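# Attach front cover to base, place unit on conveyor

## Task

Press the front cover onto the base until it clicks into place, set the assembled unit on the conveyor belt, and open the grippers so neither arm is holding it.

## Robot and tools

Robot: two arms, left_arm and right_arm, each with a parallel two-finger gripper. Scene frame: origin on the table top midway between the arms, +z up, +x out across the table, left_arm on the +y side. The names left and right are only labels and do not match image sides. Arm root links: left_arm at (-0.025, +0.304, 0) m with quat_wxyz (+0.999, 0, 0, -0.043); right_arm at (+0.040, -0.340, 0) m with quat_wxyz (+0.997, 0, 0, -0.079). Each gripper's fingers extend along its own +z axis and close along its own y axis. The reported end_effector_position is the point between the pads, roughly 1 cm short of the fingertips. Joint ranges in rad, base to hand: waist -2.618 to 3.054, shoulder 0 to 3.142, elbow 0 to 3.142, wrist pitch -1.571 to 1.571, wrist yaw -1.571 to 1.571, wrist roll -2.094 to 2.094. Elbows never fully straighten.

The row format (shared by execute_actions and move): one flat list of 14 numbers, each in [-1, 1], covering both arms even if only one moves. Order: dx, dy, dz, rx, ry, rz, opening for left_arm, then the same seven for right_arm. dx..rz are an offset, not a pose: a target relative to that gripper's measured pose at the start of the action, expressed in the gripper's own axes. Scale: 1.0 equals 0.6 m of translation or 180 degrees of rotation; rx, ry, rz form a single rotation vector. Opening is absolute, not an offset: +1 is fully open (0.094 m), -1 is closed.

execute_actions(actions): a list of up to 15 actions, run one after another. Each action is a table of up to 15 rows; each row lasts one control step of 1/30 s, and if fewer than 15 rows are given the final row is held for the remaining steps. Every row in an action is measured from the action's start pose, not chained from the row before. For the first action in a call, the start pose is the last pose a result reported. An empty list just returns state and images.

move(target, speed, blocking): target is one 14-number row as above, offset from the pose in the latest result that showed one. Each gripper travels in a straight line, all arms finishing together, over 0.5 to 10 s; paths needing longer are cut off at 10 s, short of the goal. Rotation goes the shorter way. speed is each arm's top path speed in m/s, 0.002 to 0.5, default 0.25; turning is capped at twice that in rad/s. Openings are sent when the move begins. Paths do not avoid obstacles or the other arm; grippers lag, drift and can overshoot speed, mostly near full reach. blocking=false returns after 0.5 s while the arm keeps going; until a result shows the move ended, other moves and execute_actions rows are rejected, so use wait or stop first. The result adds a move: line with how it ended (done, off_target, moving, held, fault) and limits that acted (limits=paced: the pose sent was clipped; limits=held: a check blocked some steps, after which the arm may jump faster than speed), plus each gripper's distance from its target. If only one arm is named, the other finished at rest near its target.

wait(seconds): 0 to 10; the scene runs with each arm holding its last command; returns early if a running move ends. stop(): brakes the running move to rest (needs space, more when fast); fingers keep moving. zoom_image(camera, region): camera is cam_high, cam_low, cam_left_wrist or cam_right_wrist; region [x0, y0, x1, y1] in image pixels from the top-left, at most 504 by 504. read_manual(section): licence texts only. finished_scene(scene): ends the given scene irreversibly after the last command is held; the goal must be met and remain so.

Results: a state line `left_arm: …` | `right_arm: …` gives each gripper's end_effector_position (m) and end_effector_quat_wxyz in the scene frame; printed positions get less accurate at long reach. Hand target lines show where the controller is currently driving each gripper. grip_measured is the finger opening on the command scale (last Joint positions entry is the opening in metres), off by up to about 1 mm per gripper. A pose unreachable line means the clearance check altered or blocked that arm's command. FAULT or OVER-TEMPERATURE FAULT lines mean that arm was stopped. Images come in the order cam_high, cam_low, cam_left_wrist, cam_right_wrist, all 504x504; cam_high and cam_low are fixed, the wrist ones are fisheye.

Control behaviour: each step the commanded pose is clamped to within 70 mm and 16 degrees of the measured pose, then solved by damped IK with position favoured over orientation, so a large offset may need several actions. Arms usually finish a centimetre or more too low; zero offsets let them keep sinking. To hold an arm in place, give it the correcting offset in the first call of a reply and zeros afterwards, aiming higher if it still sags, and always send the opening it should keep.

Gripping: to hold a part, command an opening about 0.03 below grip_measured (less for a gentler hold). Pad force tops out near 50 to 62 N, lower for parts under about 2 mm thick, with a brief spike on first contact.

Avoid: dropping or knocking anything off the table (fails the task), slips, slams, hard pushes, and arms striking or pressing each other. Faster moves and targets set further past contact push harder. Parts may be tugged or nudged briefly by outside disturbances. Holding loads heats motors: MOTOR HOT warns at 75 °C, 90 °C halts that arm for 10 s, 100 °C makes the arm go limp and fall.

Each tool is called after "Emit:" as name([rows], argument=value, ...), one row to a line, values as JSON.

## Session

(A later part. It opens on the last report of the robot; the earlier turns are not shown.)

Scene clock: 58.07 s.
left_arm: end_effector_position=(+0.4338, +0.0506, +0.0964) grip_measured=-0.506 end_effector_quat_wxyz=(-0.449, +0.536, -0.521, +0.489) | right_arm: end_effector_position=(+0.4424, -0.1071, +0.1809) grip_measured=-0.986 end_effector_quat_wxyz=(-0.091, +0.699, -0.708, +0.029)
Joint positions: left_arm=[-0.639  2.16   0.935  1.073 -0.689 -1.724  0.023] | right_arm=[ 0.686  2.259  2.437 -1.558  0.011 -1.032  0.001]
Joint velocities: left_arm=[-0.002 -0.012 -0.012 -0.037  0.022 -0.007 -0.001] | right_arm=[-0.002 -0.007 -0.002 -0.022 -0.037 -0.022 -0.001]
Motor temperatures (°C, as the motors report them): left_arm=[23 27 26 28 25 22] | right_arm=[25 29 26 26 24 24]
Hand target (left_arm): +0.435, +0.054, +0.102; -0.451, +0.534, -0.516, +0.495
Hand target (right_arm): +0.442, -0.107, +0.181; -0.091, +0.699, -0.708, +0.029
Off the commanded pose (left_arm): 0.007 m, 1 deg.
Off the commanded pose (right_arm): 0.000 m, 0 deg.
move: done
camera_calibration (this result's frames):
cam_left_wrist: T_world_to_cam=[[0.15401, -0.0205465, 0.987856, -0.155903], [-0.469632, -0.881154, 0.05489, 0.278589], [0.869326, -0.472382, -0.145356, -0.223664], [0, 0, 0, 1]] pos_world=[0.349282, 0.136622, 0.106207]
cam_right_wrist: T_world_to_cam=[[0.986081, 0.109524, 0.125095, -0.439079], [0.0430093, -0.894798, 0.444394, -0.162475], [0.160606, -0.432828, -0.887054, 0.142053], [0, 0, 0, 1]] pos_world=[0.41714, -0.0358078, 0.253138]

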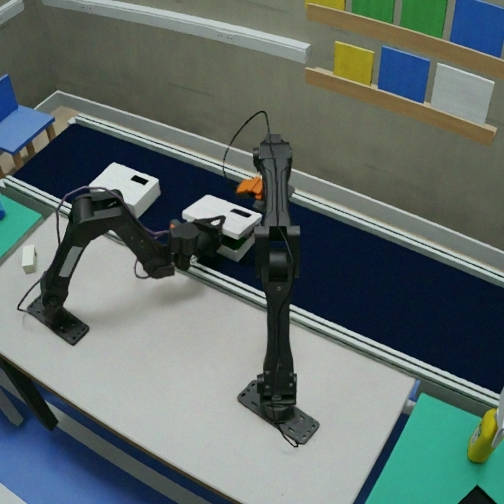

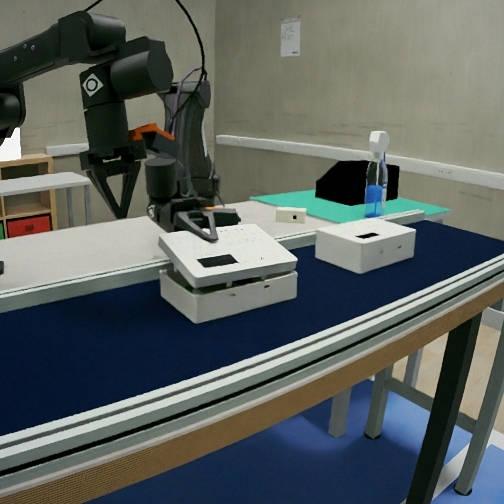

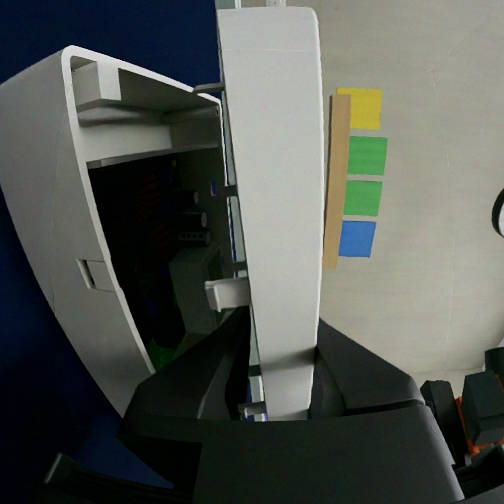

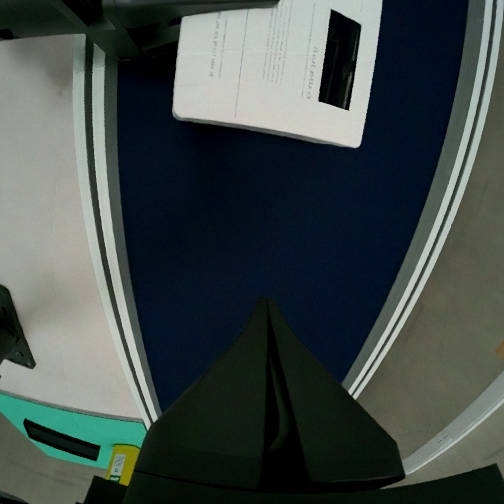

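Emit:
move(target=[0,0.025,0.003,0,0,0,-1,0,0,0,0,0,0,-1], speed=0.03)

Emit:
zoom_image(camera="cam_low", region=[120, 180, 320, 340])

Scene clock: 59.00 s.
left_arm: end_effector_position=(+0.4343, +0.0500, +0.0898) grip_measured=-0.506 end_effector_quat_wxyz=(-0.449, +0.535, -0.515, +0.497) | right_arm: end_effector_position=(+0.4424, -0.1071, +0.1809) grip_measured=-0.986 end_effector_quat_wxyz=(-0.091, +0.699, -0.708, +0.029)
Joint positions: left_arm=[-0.639  2.196  0.935  1.127 -0.689 -1.725  0.023] | right_arm=[ 0.686  2.259  2.437 -1.558  0.011 -1.032  0.001]
Joint velocities: left_arm=[-0.017 -0.012 -0.002  0.066 -0.037 -0.037  0.   ] | right_arm=[ 0.002  0.032 -0.007 -0.095  0.022 -0.007  0.001]
Motor temperatures (°C, as the motors report them): left_arm=[23 27 26 28 25 22] | right_arm=[25 29 26 26 24 24]
Hand target (left_arm): +0.434, +0.050, +0.081; -0.449, +0.536, -0.521, +0.489
Hand target (right_arm): +0.442, -0.107, +0.181; -0.091, +0.699, -0.708, +0.029
Off the commanded pose (left_arm): 0.009 m, 1 deg.
Off the commanded pose (right_arm): 0.000 m, 0 deg.
move: done
camera_calibration (this result's frames):
cam_left_wrist: T_world_to_cam=[[0.140536, -0.00744296, 0.990048, -0.14456], [-0.47097, -0.88009, 0.0602372, 0.278711], [0.870883, -0.474748, -0.12719, -0.22753], [0, 0, 0, 1]] pos_world=[0.349733, 0.136196, 0.0973933]
cam_right_wrist: T_world_to_cam=[[0.986081, 0.109524, 0.125095, -0.439079], [0.0430093, -0.894798, 0.444394, -0.162475], [0.160606, -0.432828, -0.887054, 0.142053], [0, 0, 0, 1]] pos_world=[0.41714, -0.0358078, 0.253138]

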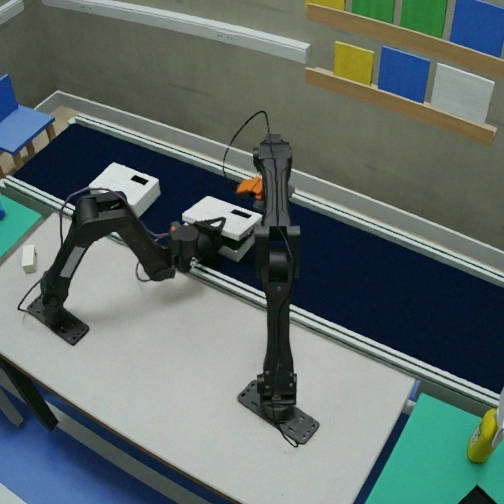

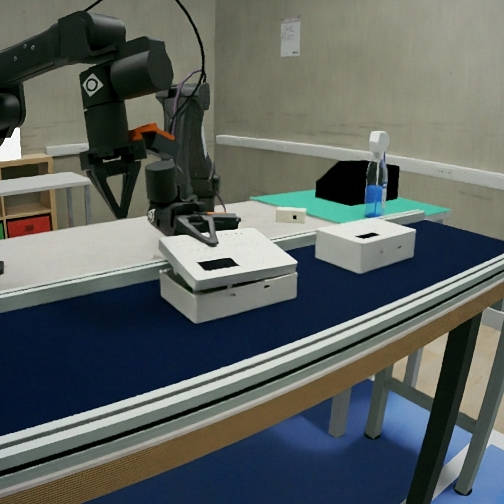

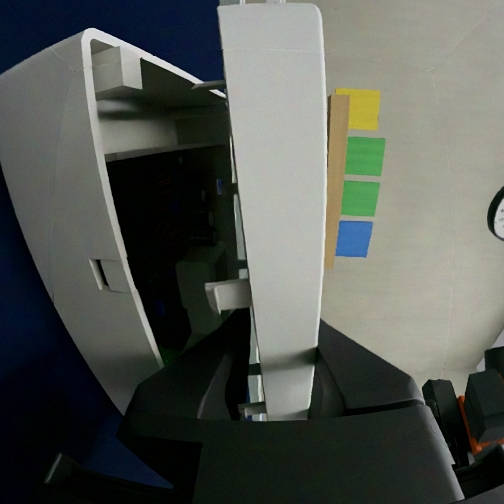

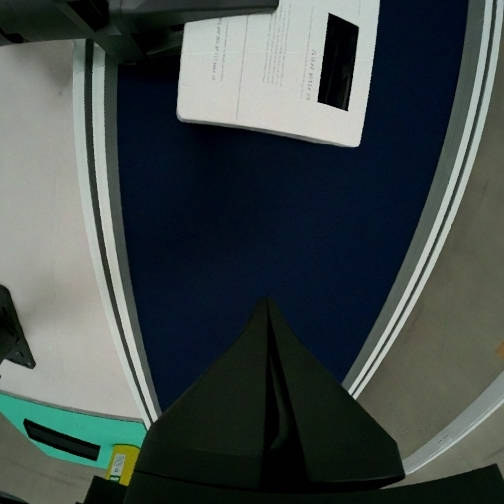

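Region (120, 180, 320, 340) of cam_low's 504x504 image, scaled by 2.520, with more detail than that image has; it fills the top 403 rows of this view, and the rest is white.

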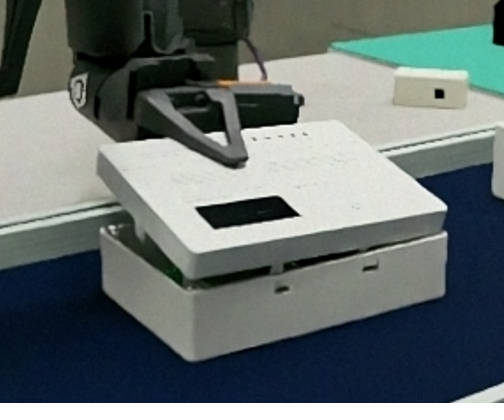

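Emit:
move(target=[0,0,0,0,0,0,-0.42,-0.156,-0.034,0.138,0,0,0.5,-1], speed=0.4)

Scene clock: 62.30 s.
left_arm: end_effector_position=(+0.4343, +0.0500, +0.0899) grip_measured=-0.422 end_effector_quat_wxyz=(-0.449, +0.535, -0.515, +0.497) | right_arm: end_effector_position=(+0.4727, -0.0141, +0.1072) grip_measured=-0.986 end_effector_quat_wxyz=(+0.102, +0.005, +0.993, +0.067)
Joint positions: left_arm=[-0.639  2.197  0.935  1.128 -0.689 -1.726  0.027] | right_arm=[ 0.809  2.654  2.848 -1.521  0.019  0.658  0.001]
Joint velocities: left_arm=[-0.002 -0.012 -0.002 -0.037 -0.007 -0.007 -0.   ] | right_arm=[-0.007  0.022  0.012  0.022 -0.007  0.007  0.   ]
Motor temperatures (°C, as the motors report them): left_arm=[23 27 26 28 25 22] | right_arm=[25 29 26 26 24 24]
Hand target (left_arm): +0.434, +0.050, +0.090; -0.449, +0.535, -0.515, +0.497
Hand target (right_arm): +0.476, -0.007, +0.112; +0.119, +0.006, +0.990, +0.072
Off the commanded pose (left_arm): 0.000 m, 0 deg.
Off the commanded pose (right_arm): 0.009 m, 3 deg.
elbow stopped short (right arm): the move would have taken joint 3 (elbow) straighter than the controller allows; a more bent joint 3 avoids this.
move: off_target (right_arm)
camera_calibration (this result's frames):
cam_left_wrist: T_world_to_cam=[[0.139982, -0.00656175, 0.990132, -0.144421], [-0.470969, -0.880055, 0.0607518, 0.278655], [0.870973, -0.474826, -0.126282, -0.227661], [0, 0, 0, 1]] pos_world=[0.349741, 0.136185, 0.0973176]
cam_right_wrist: T_world_to_cam=[[0.137196, -0.977863, -0.15799, -0.0535904], [-0.936498, -0.180014, 0.300941, 0.440686], [-0.322719, 0.106669, -0.940465, 0.353926], [0, 0, 0, 1]] pos_world=[0.534273, -0.0108274, 0.191768]

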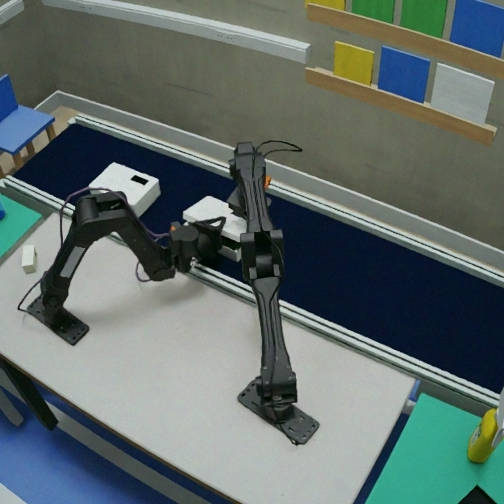

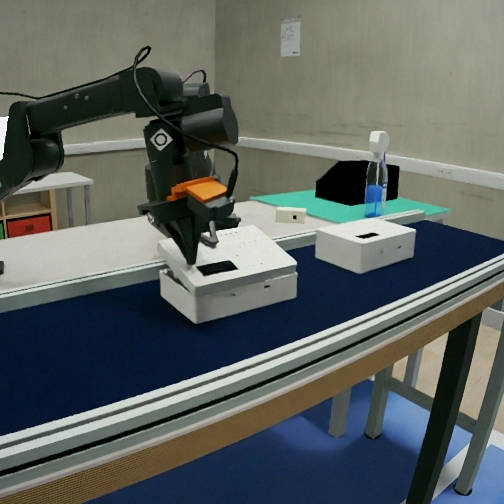

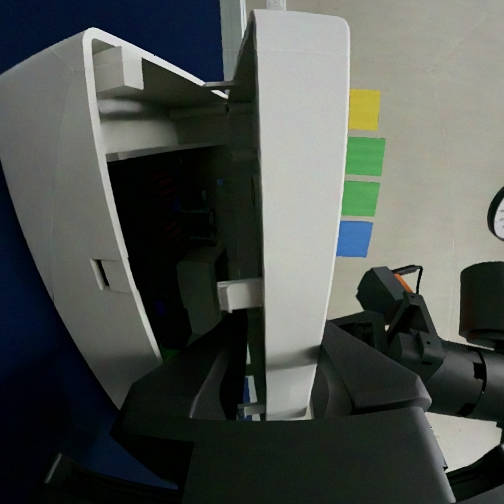

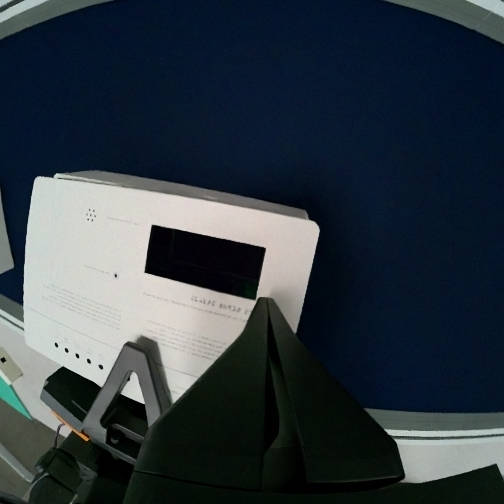

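Emit:
move(target=[0,0,-0.12,0,0,0,-0.42,0,0,0,0,0,0,-1], speed=0.05)

Emit:
zoom_image(camera="cam_low", region=[120, 180, 320, 340])

Scene clock: 64.17 s.
left_arm: end_effector_position=(+0.3673, +0.0486, +0.0923) grip_measured=-0.422 end_effector_quat_wxyz=(-0.445, +0.534, -0.522, +0.495) | right_arm: end_effector_position=(+0.4727, -0.0141, +0.1072) grip_measured=-0.986 end_effector_quat_wxyz=(+0.102, +0.006, +0.993, +0.067)
Joint positions: left_arm=[-0.773  2.072  0.723  1.183 -0.81  -1.756  0.027] | right_arm=[ 0.809  2.654  2.848 -1.521  0.019  0.659  0.001]
Joint velocities: left_arm=[ 0.002  0.012 -0.007  0.037 -0.081  0.007 -0.   ] | right_arm=[ 0.012 -0.002  0.007  0.007 -0.022 -0.007  0.   ]
Motor temperatures (°C, as the motors report them): left_arm=[23 28 26 28 25 22] | right_arm=[25 29 26 26 24 24]
Hand target (left_arm): +0.363, +0.051, +0.098; -0.449, +0.535, -0.515, +0.497
Hand target (right_arm): +0.473, -0.014, +0.107; +0.102, +0.005, +0.993, +0.067
Off the commanded pose (left_arm): 0.008 m, 1 deg.
Off the commanded pose (right_arm): 0.000 m, 0 deg.
move: done
camera_calibration (this result's frames):
cam_left_wrist: T_world_to_cam=[[0.151007, -0.014468, 0.988427, -0.140975], [-0.479681, -0.875357, 0.0604705, 0.248753], [0.864351, -0.483261, -0.139125, -0.165546], [0, 0, 0, 1]] pos_world=[0.283701, 0.135706, 0.101269]
cam_right_wrist: T_world_to_cam=[[0.135716, -0.978016, -0.15832, -0.0528577], [-0.936704, -0.178721, 0.301073, 0.440787], [-0.322749, 0.107439, -0.940367, 0.353941], [0, 0, 0, 1]] pos_world=[0.534295, -0.0109448, 0.191757]

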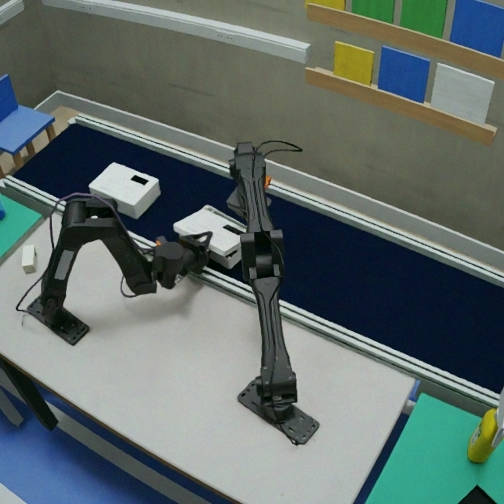

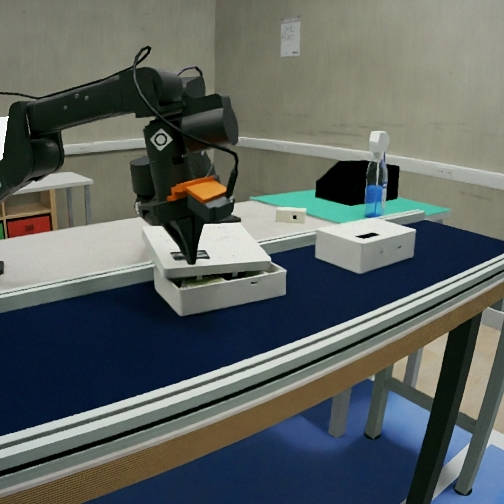

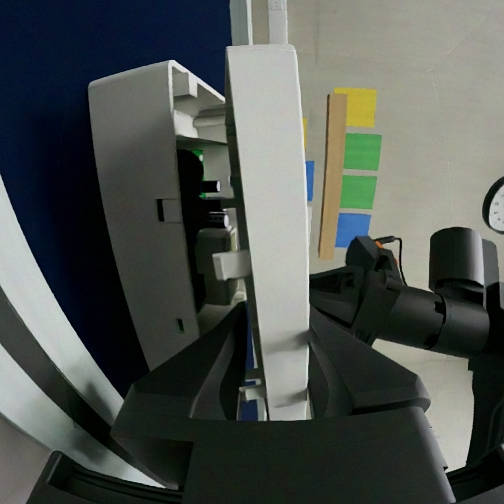

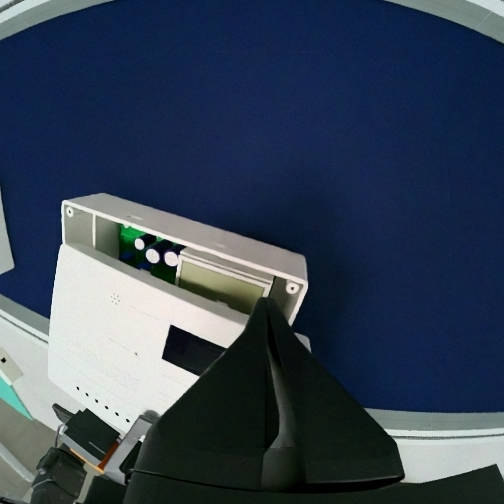

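Region (120, 180, 320, 340) of cam_low's 504x504 image, scaled by 2.520, with more detail than that image has; it fills the top 403 rows of this view, and the rest is white.

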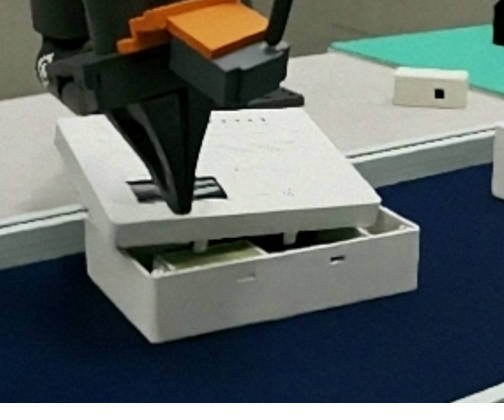

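Emit:
move(target=[0,0,0,0,0,0,-1,0,0,-0.06,0,0,0,-1], speed=0.1)

Emit:
move(target=[0,-0.035,0,0,0,0,-1,0,0,0,0,0,0,-1], speed=0.06)

Emit:
zoom_image(camera="cam_low", region=[120, 180, 320, 340])

Scene clock: 65.40 s.
left_arm: end_effector_position=(+0.3674, +0.0488, +0.0932) grip_measured=-0.486 end_effector_quat_wxyz=(-0.446, +0.534, -0.520, +0.496) | right_arm: end_effector_position=(+0.4651, -0.0199, +0.1277) grip_measured=-0.986 end_effector_quat_wxyz=(+0.104, +0.006, +0.992, +0.068)
Joint positions: left_arm=[-0.773  2.072  0.723  1.188 -0.811 -1.756  0.024] | right_arm=[ 0.809  2.61   2.848 -1.561  0.019  0.659  0.001]
Joint velocities: left_arm=[ 0.002  0.002 -0.002  0.037 -0.007  0.007  0.001] | right_arm=[ 0.007 -0.002 -0.007 -0.022 -0.007 -0.007 -0.001]
Motor temperatures (°C, as the motors report them): left_arm=[23 28 26 28 25 22] | right_arm=[25 30 26 26 24 24]
Hand target (left_arm): +0.367, +0.049, +0.092; -0.445, +0.534, -0.521, +0.495
Hand target (right_arm): +0.465, -0.020, +0.142; +0.115, +0.006, +0.990, +0.077
Off the commanded pose (left_arm): 0.001 m, 0 deg.
Off the commanded pose (right_arm): 0.015 m, 0 deg.
elbow stopped short (right arm): the move would have taken joint 3 (elbow) straighter than the controller allows; a more bent joint 3 avoids this.
move: off_target (right_arm)
camera_calibration (this result's frames):
cam_left_wrist: T_world_to_cam=[[0.14788, -0.010981, 0.988944, -0.140952], [-0.478557, -0.875876, 0.0618345, 0.248377], [0.865514, -0.48241, -0.134779, -0.166312], [0, 0, 0, 1]] pos_world=[0.283651, 0.135769, 0.10162]
cam_right_wrist: T_world_to_cam=[[0.136249, -0.977612, -0.160349, -0.0542438], [-0.937704, -0.179481, 0.297487, 0.427332], [-0.319606, 0.109828, -0.941164, 0.370034], [0, 0, 0, 1]] pos_world=[0.526367, -0.0169714, 0.212439]

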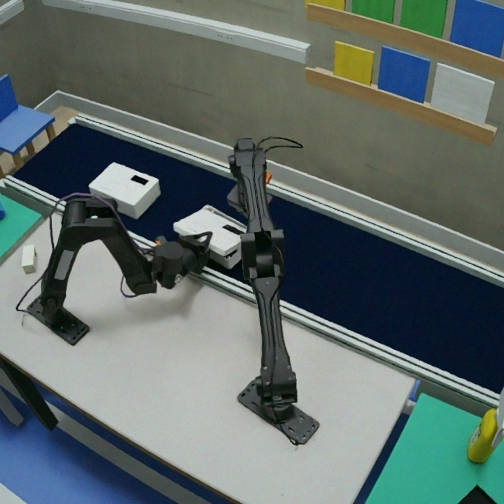

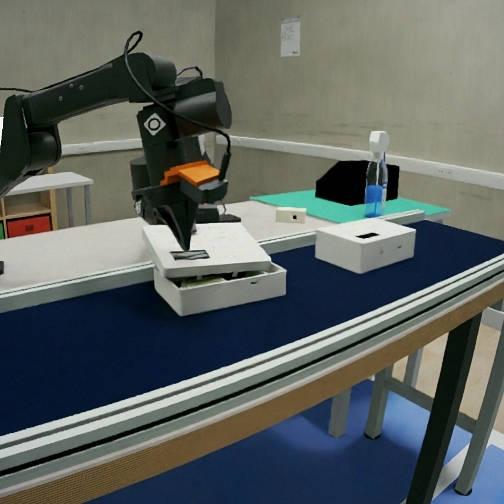

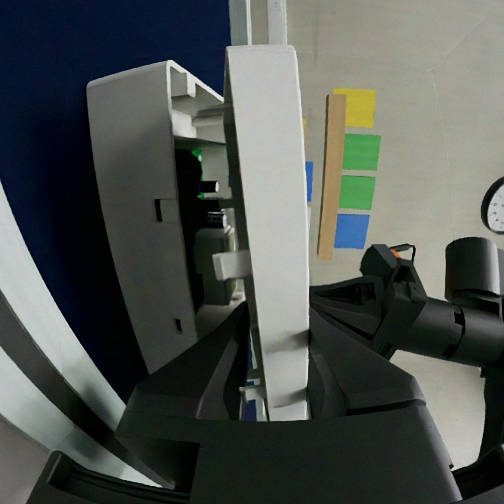

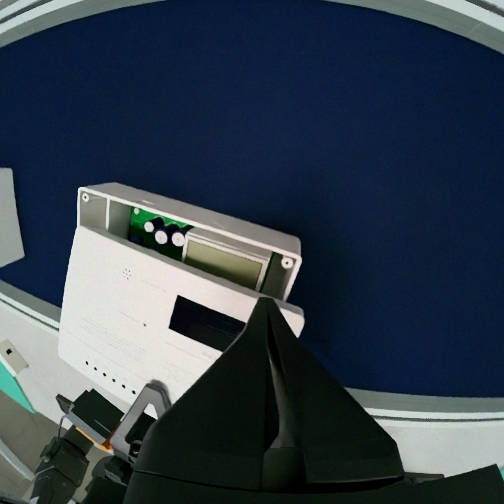

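Scene clock: 66.13 s.
left_arm: end_effector_position=(+0.3668, +0.0495, +0.1074) grip_measured=-0.486 end_effector_quat_wxyz=(-0.446, +0.534, -0.521, +0.495) | right_arm: end_effector_position=(+0.4651, -0.0199, +0.1277) grip_measured=-0.986 end_effector_quat_wxyz=(+0.104, +0.006, +0.992, +0.068)
Joint positions: left_arm=[-0.773  2.009  0.723  1.12  -0.811 -1.756  0.024] | right_arm=[ 0.809  2.61   2.848 -1.561  0.019  0.659  0.001]
Joint velocities: left_arm=[ 0.017 -0.002 -0.007 -0.11   0.007  0.037  0.   ] | right_arm=[-0.002 -0.002 -0.002  0.037  0.066 -0.095  0.   ]
Motor temperatures (°C, as the motors report them): left_arm=[23 28 26 28 25 22] | right_arm=[25 30 26 26 24 24]
Hand target (left_arm): +0.370, +0.050, +0.114; -0.446, +0.534, -0.519, +0.497
Hand target (right_arm): +0.465, -0.020, +0.128; +0.104, +0.006, +0.992, +0.068
Off the commanded pose (left_arm): 0.007 m, 0 deg.
Off the commanded pose (right_arm): 0.000 m, 0 deg.
move: done
camera_calibration (this result's frames):
cam_left_wrist: T_world_to_cam=[[0.150898, -0.014039, 0.98845, -0.155755], [-0.478662, -0.875903, 0.0606327, 0.24795], [0.864935, -0.482283, -0.138892, -0.162877], [0, 0, 0, 1]] pos_world=[0.283065, 0.13644, 0.116299]
cam_right_wrist: T_world_to_cam=[[0.136249, -0.977612, -0.160349, -0.0542438], [-0.937704, -0.179481, 0.297487, 0.427332], [-0.319606, 0.109828, -0.941164, 0.370034], [0, 0, 0, 1]] pos_world=[0.526367, -0.0169714, 0.212439]

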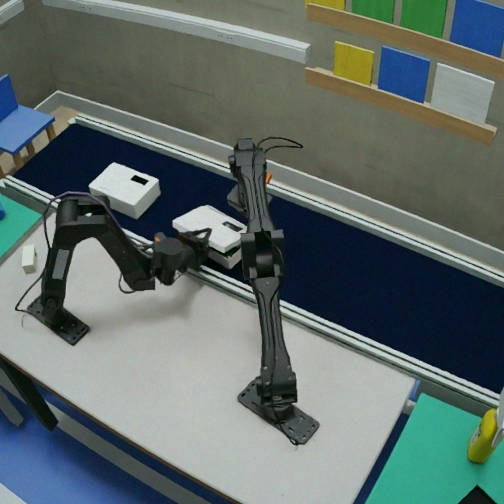

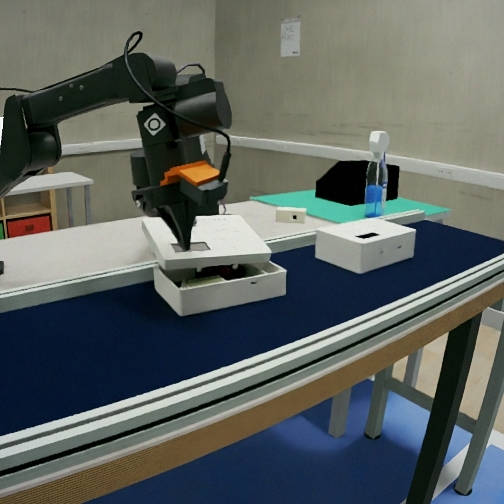

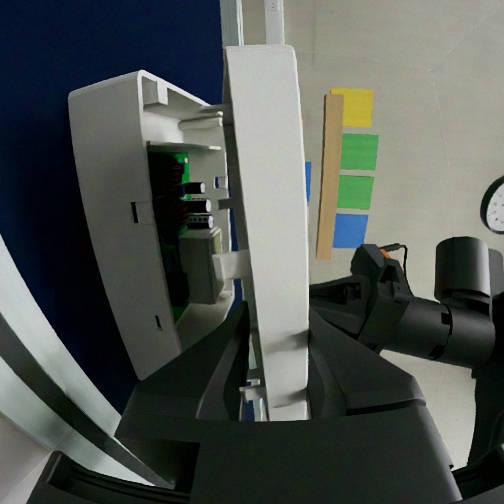

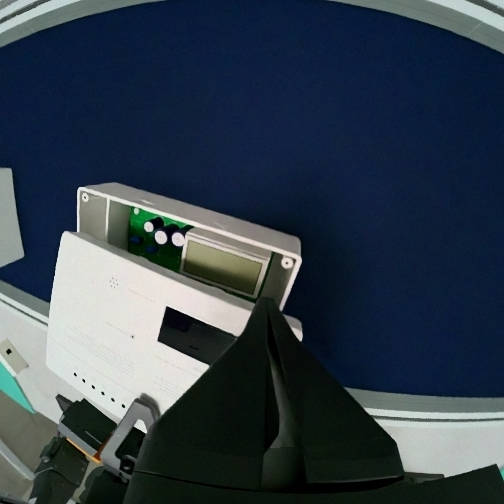

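Region (120, 180, 320, 340) of cam_low's 504x504 image, scaled by 2.520, with more detail than that image has; it fills the top 403 rows of this view, and the rest is white.

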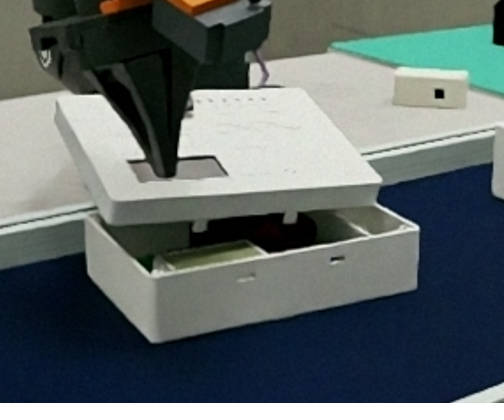

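Emit:
execute_actions(actions=[])

Scene clock: 66.80 s.
left_arm: end_effector_position=(+0.3666, +0.0496, +0.1059) grip_measured=-0.486 end_effector_quat_wxyz=(-0.446, +0.534, -0.524, +0.492) | right_arm: end_effector_position=(+0.4651, -0.0199, +0.1277) grip_measured=-0.986 end_effector_quat_wxyz=(+0.104, +0.006, +0.992, +0.068)
Joint positions: left_arm=[-0.773  2.009  0.723  1.112 -0.811 -1.756  0.024] | right_arm=[ 0.809  2.61   2.848 -1.561  0.019  0.659  0.001]
Joint velocities: left_arm=[ 0.002 -0.007  0.012  0.037 -0.051  0.066 -0.   ] | right_arm=[ 0.002 -0.012 -0.007 -0.007 -0.007  0.007  0.   ]
Motor temperatures (°C, as the motors report them): left_arm=[23 28 26 28 25 22] | right_arm=[25 30 26 26 24 24]
Hand target (left_arm): +0.370, +0.050, +0.114; -0.446, +0.534, -0.519, +0.496
Hand target (right_arm): +0.465, -0.020, +0.128; +0.104, +0.006, +0.992, +0.068
Off the commanded pose (left_arm): 0.009 m, 1 deg.
Off the commanded pose (right_arm): 0.000 m, 0 deg.
camera_calibration (this result's frames):
cam_left_wrist: T_world_to_cam=[[0.156118, -0.0200408, 0.987535, -0.15573], [-0.478678, -0.87608, 0.0578946, 0.248378], [0.863999, -0.48175, -0.146365, -0.161767], [0, 0, 0, 1]] pos_world=[0.282972, 0.136547, 0.115732]
cam_right_wrist: T_world_to_cam=[[0.136249, -0.977612, -0.160349, -0.0542438], [-0.937704, -0.179481, 0.297487, 0.427332], [-0.319606, 0.109828, -0.941164, 0.370034], [0, 0, 0, 1]] pos_world=[0.526367, -0.0169714, 0.212439]

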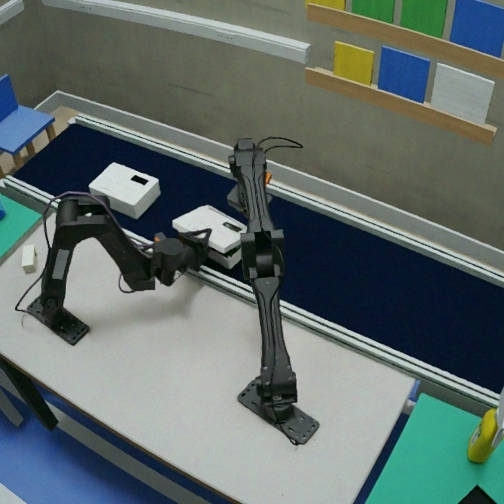

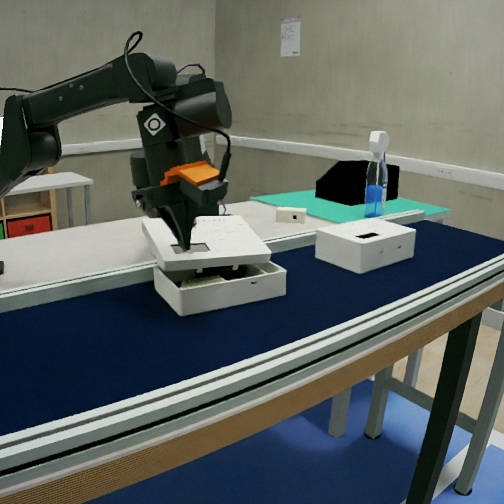

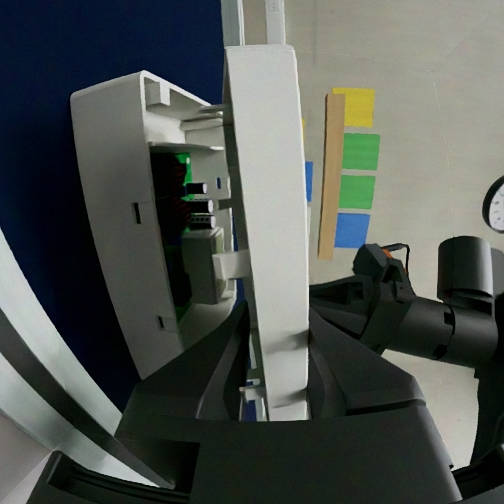

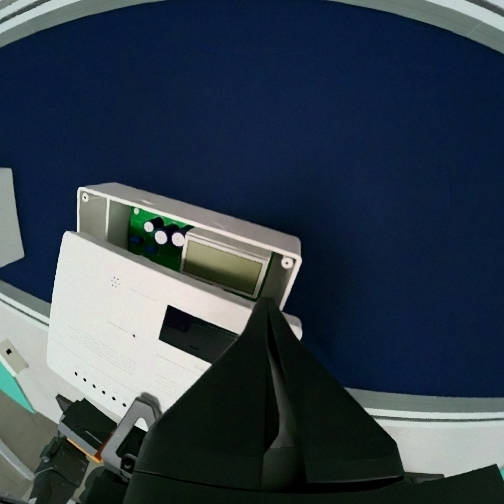

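Emit:
move(target=[0,-0.012,0,0,0,0,-0.52, 0.02,-0.05,-0.06,0,0,0,-1], speed=0.15)

Emit:
move(target=[0,-0.01,0.065,0,0,0,-0.52, 0,0,0,0,0,0,-1], speed=0.06)

Emit:
zoom_image(camera="cam_low", region=[120,180,320,340])

Scene clock: 68.27 s.
left_arm: end_effector_position=(+0.3662, +0.0501, +0.1026) grip_measured=-0.486 end_effector_quat_wxyz=(-0.446, +0.534, -0.529, +0.486) | right_arm: end_effector_position=(+0.4450, -0.0520, +0.1541) grip_measured=-0.986 end_effector_quat_wxyz=(+0.101, +0.008, +0.993, +0.063)
Joint positions: left_arm=[-0.773  2.009  0.723  1.095 -0.811 -1.758  0.024] | right_arm=[ 0.781  2.329  2.434 -1.439  0.017  0.636  0.001]
Joint velocities: left_arm=[-0.007  0.017 -0.007  0.066  0.022  0.081  0.   ] | right_arm=[ 0.002 -0.002 -0.022 -0.022 -0.007  0.022 -0.001]
Motor temperatures (°C, as the motors report them): left_arm=[23 28 26 28 25 22] | right_arm=[25 30 26 26 24 24]
Hand target (left_arm): +0.367, +0.050, +0.113; -0.446, +0.534, -0.524, +0.492
Hand target (right_arm): +0.446, -0.054, +0.156; +0.103, +0.006, +0.992, +0.067
Off the commanded pose (left_arm): 0.010 m, 1 deg.
Off the commanded pose (right_arm): 0.003 m, 1 deg.
move: done
camera_calibration (this result's frames):
cam_left_wrist: T_world_to_cam=[[0.167276, -0.0309441, 0.985424, -0.155762], [-0.477839, -0.876812, 0.0535797, 0.248951], [0.862374, -0.479837, -0.161456, -0.159634], [0, 0, 0, 1]] pos_world=[0.282677, 0.136865, 0.114379]
cam_right_wrist: T_world_to_cam=[[0.130347, -0.979885, -0.151112, -0.0776333], [-0.936579, -0.171701, 0.305514, 0.393527], [-0.325315, 0.101705, -0.94012, 0.393952], [0, 0, 0, 1]] pos_world=[0.506847, -0.0485697, 0.238403]

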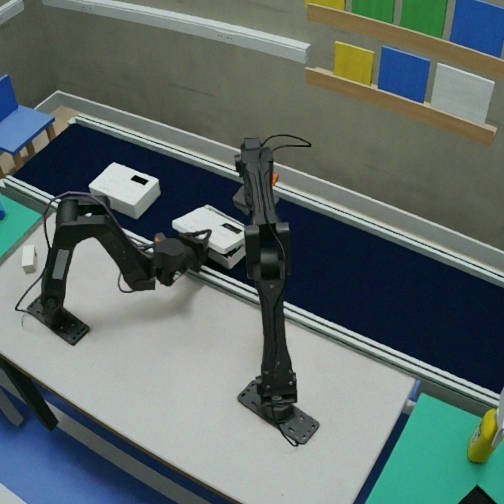

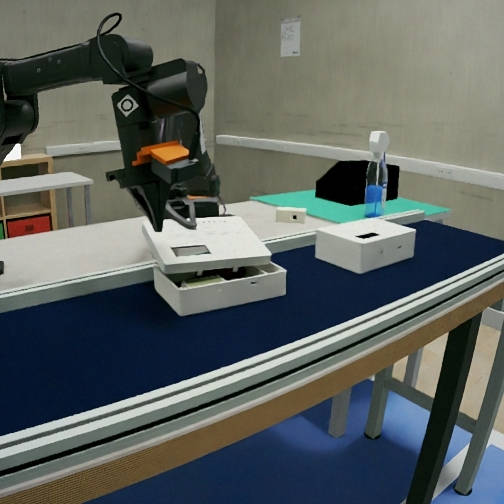

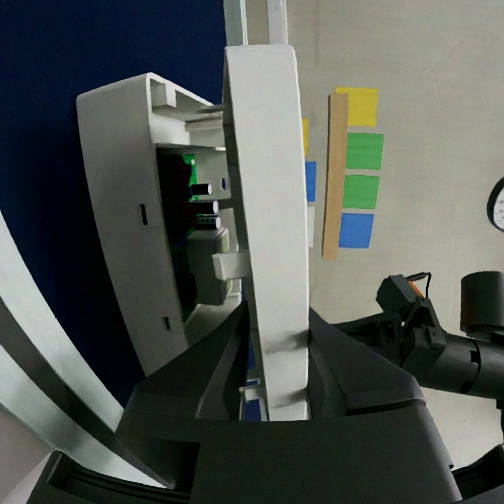

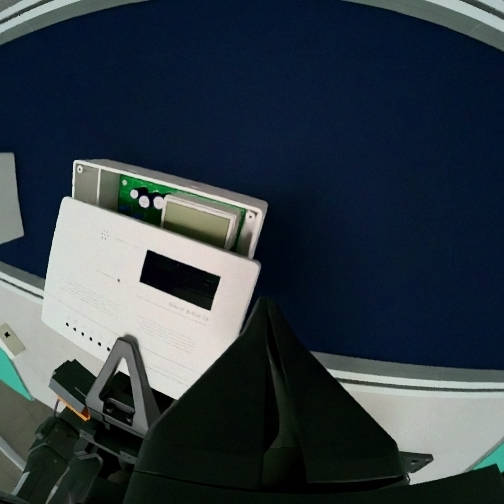

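Scene clock: 69.27 s.
left_arm: end_effector_position=(+0.3995, +0.0512, +0.1014) grip_measured=-0.486 end_effector_quat_wxyz=(-0.442, +0.539, -0.525, +0.489) | right_arm: end_effector_position=(+0.4450, -0.0520, +0.1541) grip_measured=-0.986 end_effector_quat_wxyz=(+0.101, +0.008, +0.993, +0.063)
Joint positions: left_arm=[-0.698  2.067  0.819  1.069 -0.738 -1.756  0.024] | right_arm=[ 0.781  2.329  2.434 -1.439  0.017  0.636  0.001]
Joint velocities: left_arm=[-0.007 -0.007 -0.012 -0.022  0.007 -0.11  -0.   ] | right_arm=[-0.017 -0.022 -0.017 -0.051 -0.081 -0.081 -0.   ]
Motor temperatures (°C, as the motors report them): left_arm=[23 28 26 29 25 22] | right_arm=[25 30 26 27 24 24]
Hand target (left_arm): +0.406, +0.050, +0.103; -0.446, +0.534, -0.529, +0.486
Hand target (right_arm): +0.445, -0.052, +0.154; +0.101, +0.008, +0.993, +0.062
Off the commanded pose (left_arm): 0.007 m, 1 deg.
Off the commanded pose (right_arm): 0.000 m, 0 deg.
move: done
camera_calibration (this result's frames):
cam_left_wrist: T_world_to_cam=[[0.168974, -0.0152317, 0.985503, -0.161621], [-0.475573, -0.877045, 0.0679864, 0.263638], [0.863295, -0.480166, -0.155442, -0.188993], [0, 0, 0, 1]] pos_world=[0.315846, 0.138013, 0.111976]
cam_right_wrist: T_world_to_cam=[[0.130347, -0.979885, -0.151112, -0.0776333], [-0.936579, -0.171701, 0.305514, 0.393527], [-0.325315, 0.101705, -0.94012, 0.393952], [0, 0, 0, 1]] pos_world=[0.506847, -0.0485697, 0.238403]

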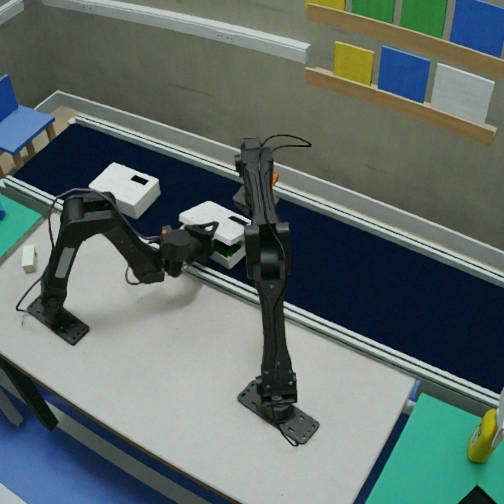

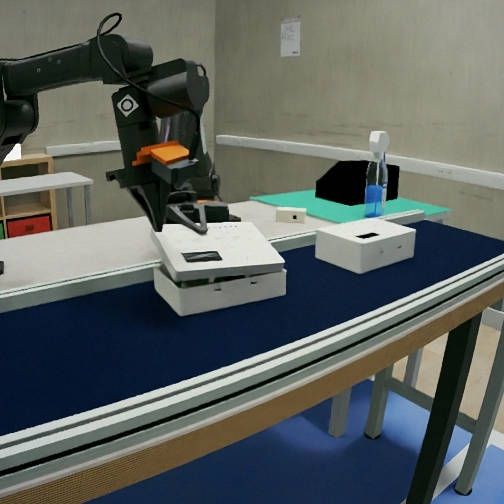

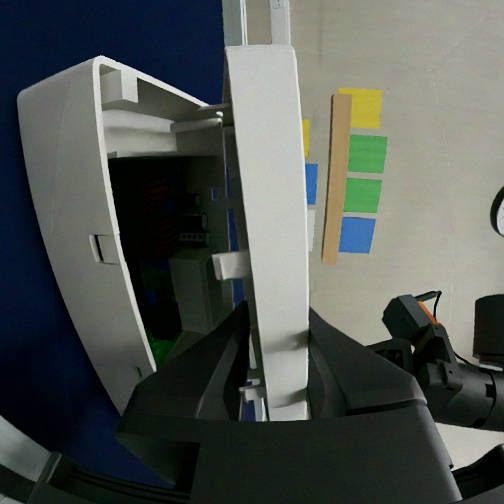

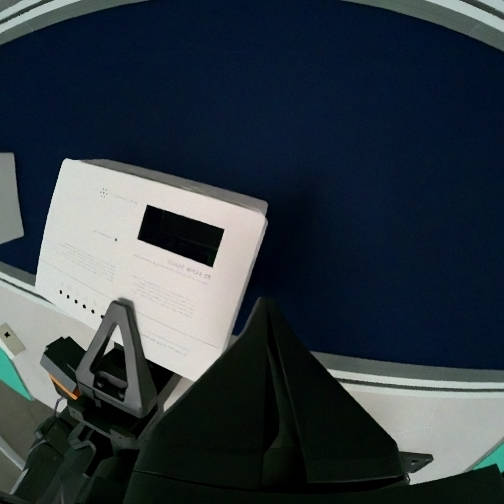

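Region (120, 180, 320, 340) of cam_low's 504x504 image, scaled by 2.520, with more detail than that image has; it fills the top 403 rows of this view, and the rest is white.

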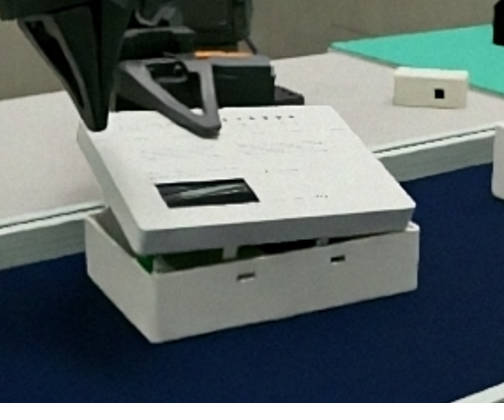

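Emit:
move(target=[0,-0.012,0.012,0,-0.03,0.02,-0.52, 0,0,0,0,0,0,-1], speed=0.04)

Emit:
zoom_image(camera="cam_low", region=[120,180,320,340])

Scene clock: 71.27 s.
left_arm: end_effector_position=(+0.4068, +0.0554, +0.1082) grip_measured=-0.486 end_effector_quat_wxyz=(-0.472, +0.548, -0.517, +0.459) | right_arm: end_effector_position=(+0.4450, -0.0520, +0.1541) grip_measured=-0.986 end_effector_quat_wxyz=(+0.101, +0.008, +0.993, +0.063)
Joint positions: left_arm=[-0.704  2.067  0.879  0.991 -0.822 -1.732  0.024] | right_arm=[ 0.781  2.329  2.434 -1.439  0.017  0.636  0.001]
Joint velocities: left_arm=[ 0.007  0.032  0.002 -0.007 -0.066 -0.007  0.   ] | right_arm=[-0.002 -0.022  0.002  0.022 -0.037 -0.037  0.001]
Motor temperatures (°C, as the motors report them): left_arm=[23 28 26 29 25 22] | right_arm=[25 30 26 27 24 24]
Hand target (left_arm): +0.408, +0.051, +0.107; -0.481, +0.544, -0.520, +0.449
Hand target (right_arm): +0.445, -0.052, +0.154; +0.101, +0.008, +0.993, +0.063
Off the commanded pose (left_arm): 0.004 m, 2 deg.
Off the commanded pose (right_arm): 0.000 m, 0 deg.
move: done
camera_calibration (this result's frames):
cam_left_wrist: T_world_to_cam=[[0.173213, -0.0493711, 0.983646, -0.169084], [-0.409293, -0.912024, 0.0262974, 0.249753], [0.89581, -0.407154, -0.178182, -0.207036], [0, 0, 0, 1]] pos_world=[0.316975, 0.135137, 0.122861]
cam_right_wrist: T_world_to_cam=[[0.130347, -0.979885, -0.151112, -0.0776333], [-0.936579, -0.171701, 0.305514, 0.393527], [-0.325315, 0.101705, -0.94012, 0.393952], [0, 0, 0, 1]] pos_world=[0.506847, -0.0485697, 0.238403]

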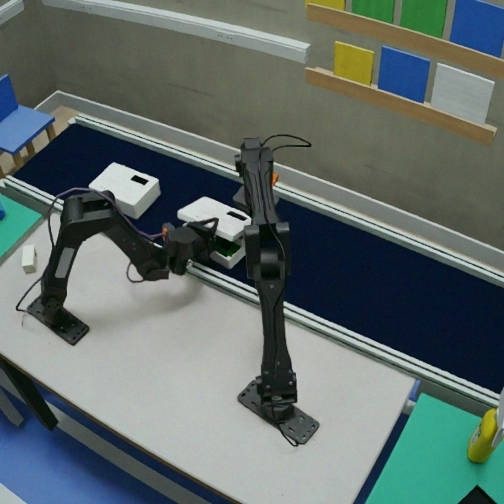

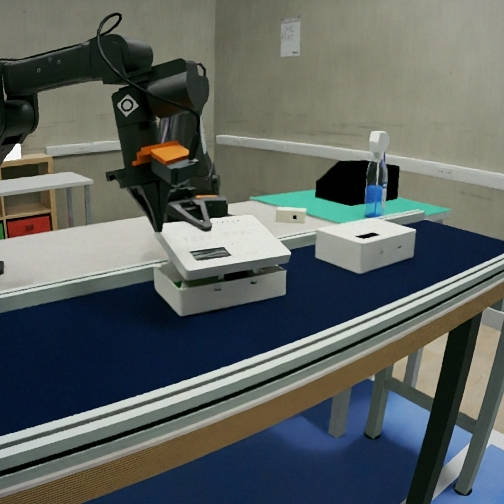

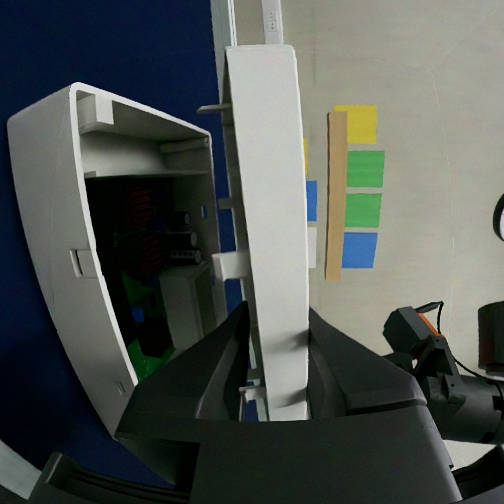

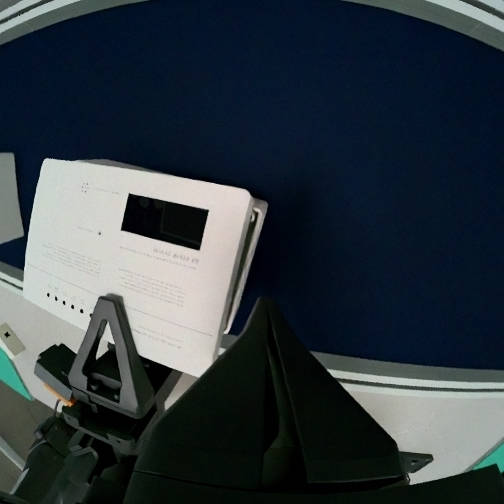

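Region (120, 180, 320, 340) of cam_low's 504x504 image, scaled by 2.520, with more detail than that image has; it fills the top 403 rows of this view, and the rest is white.

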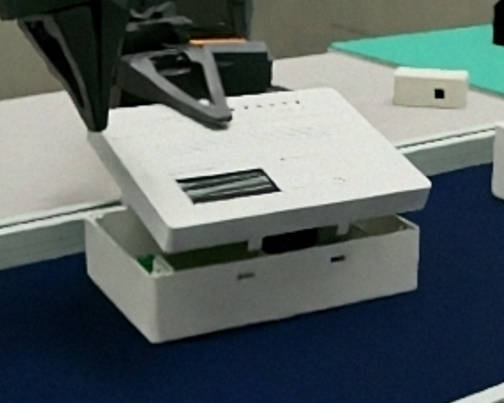

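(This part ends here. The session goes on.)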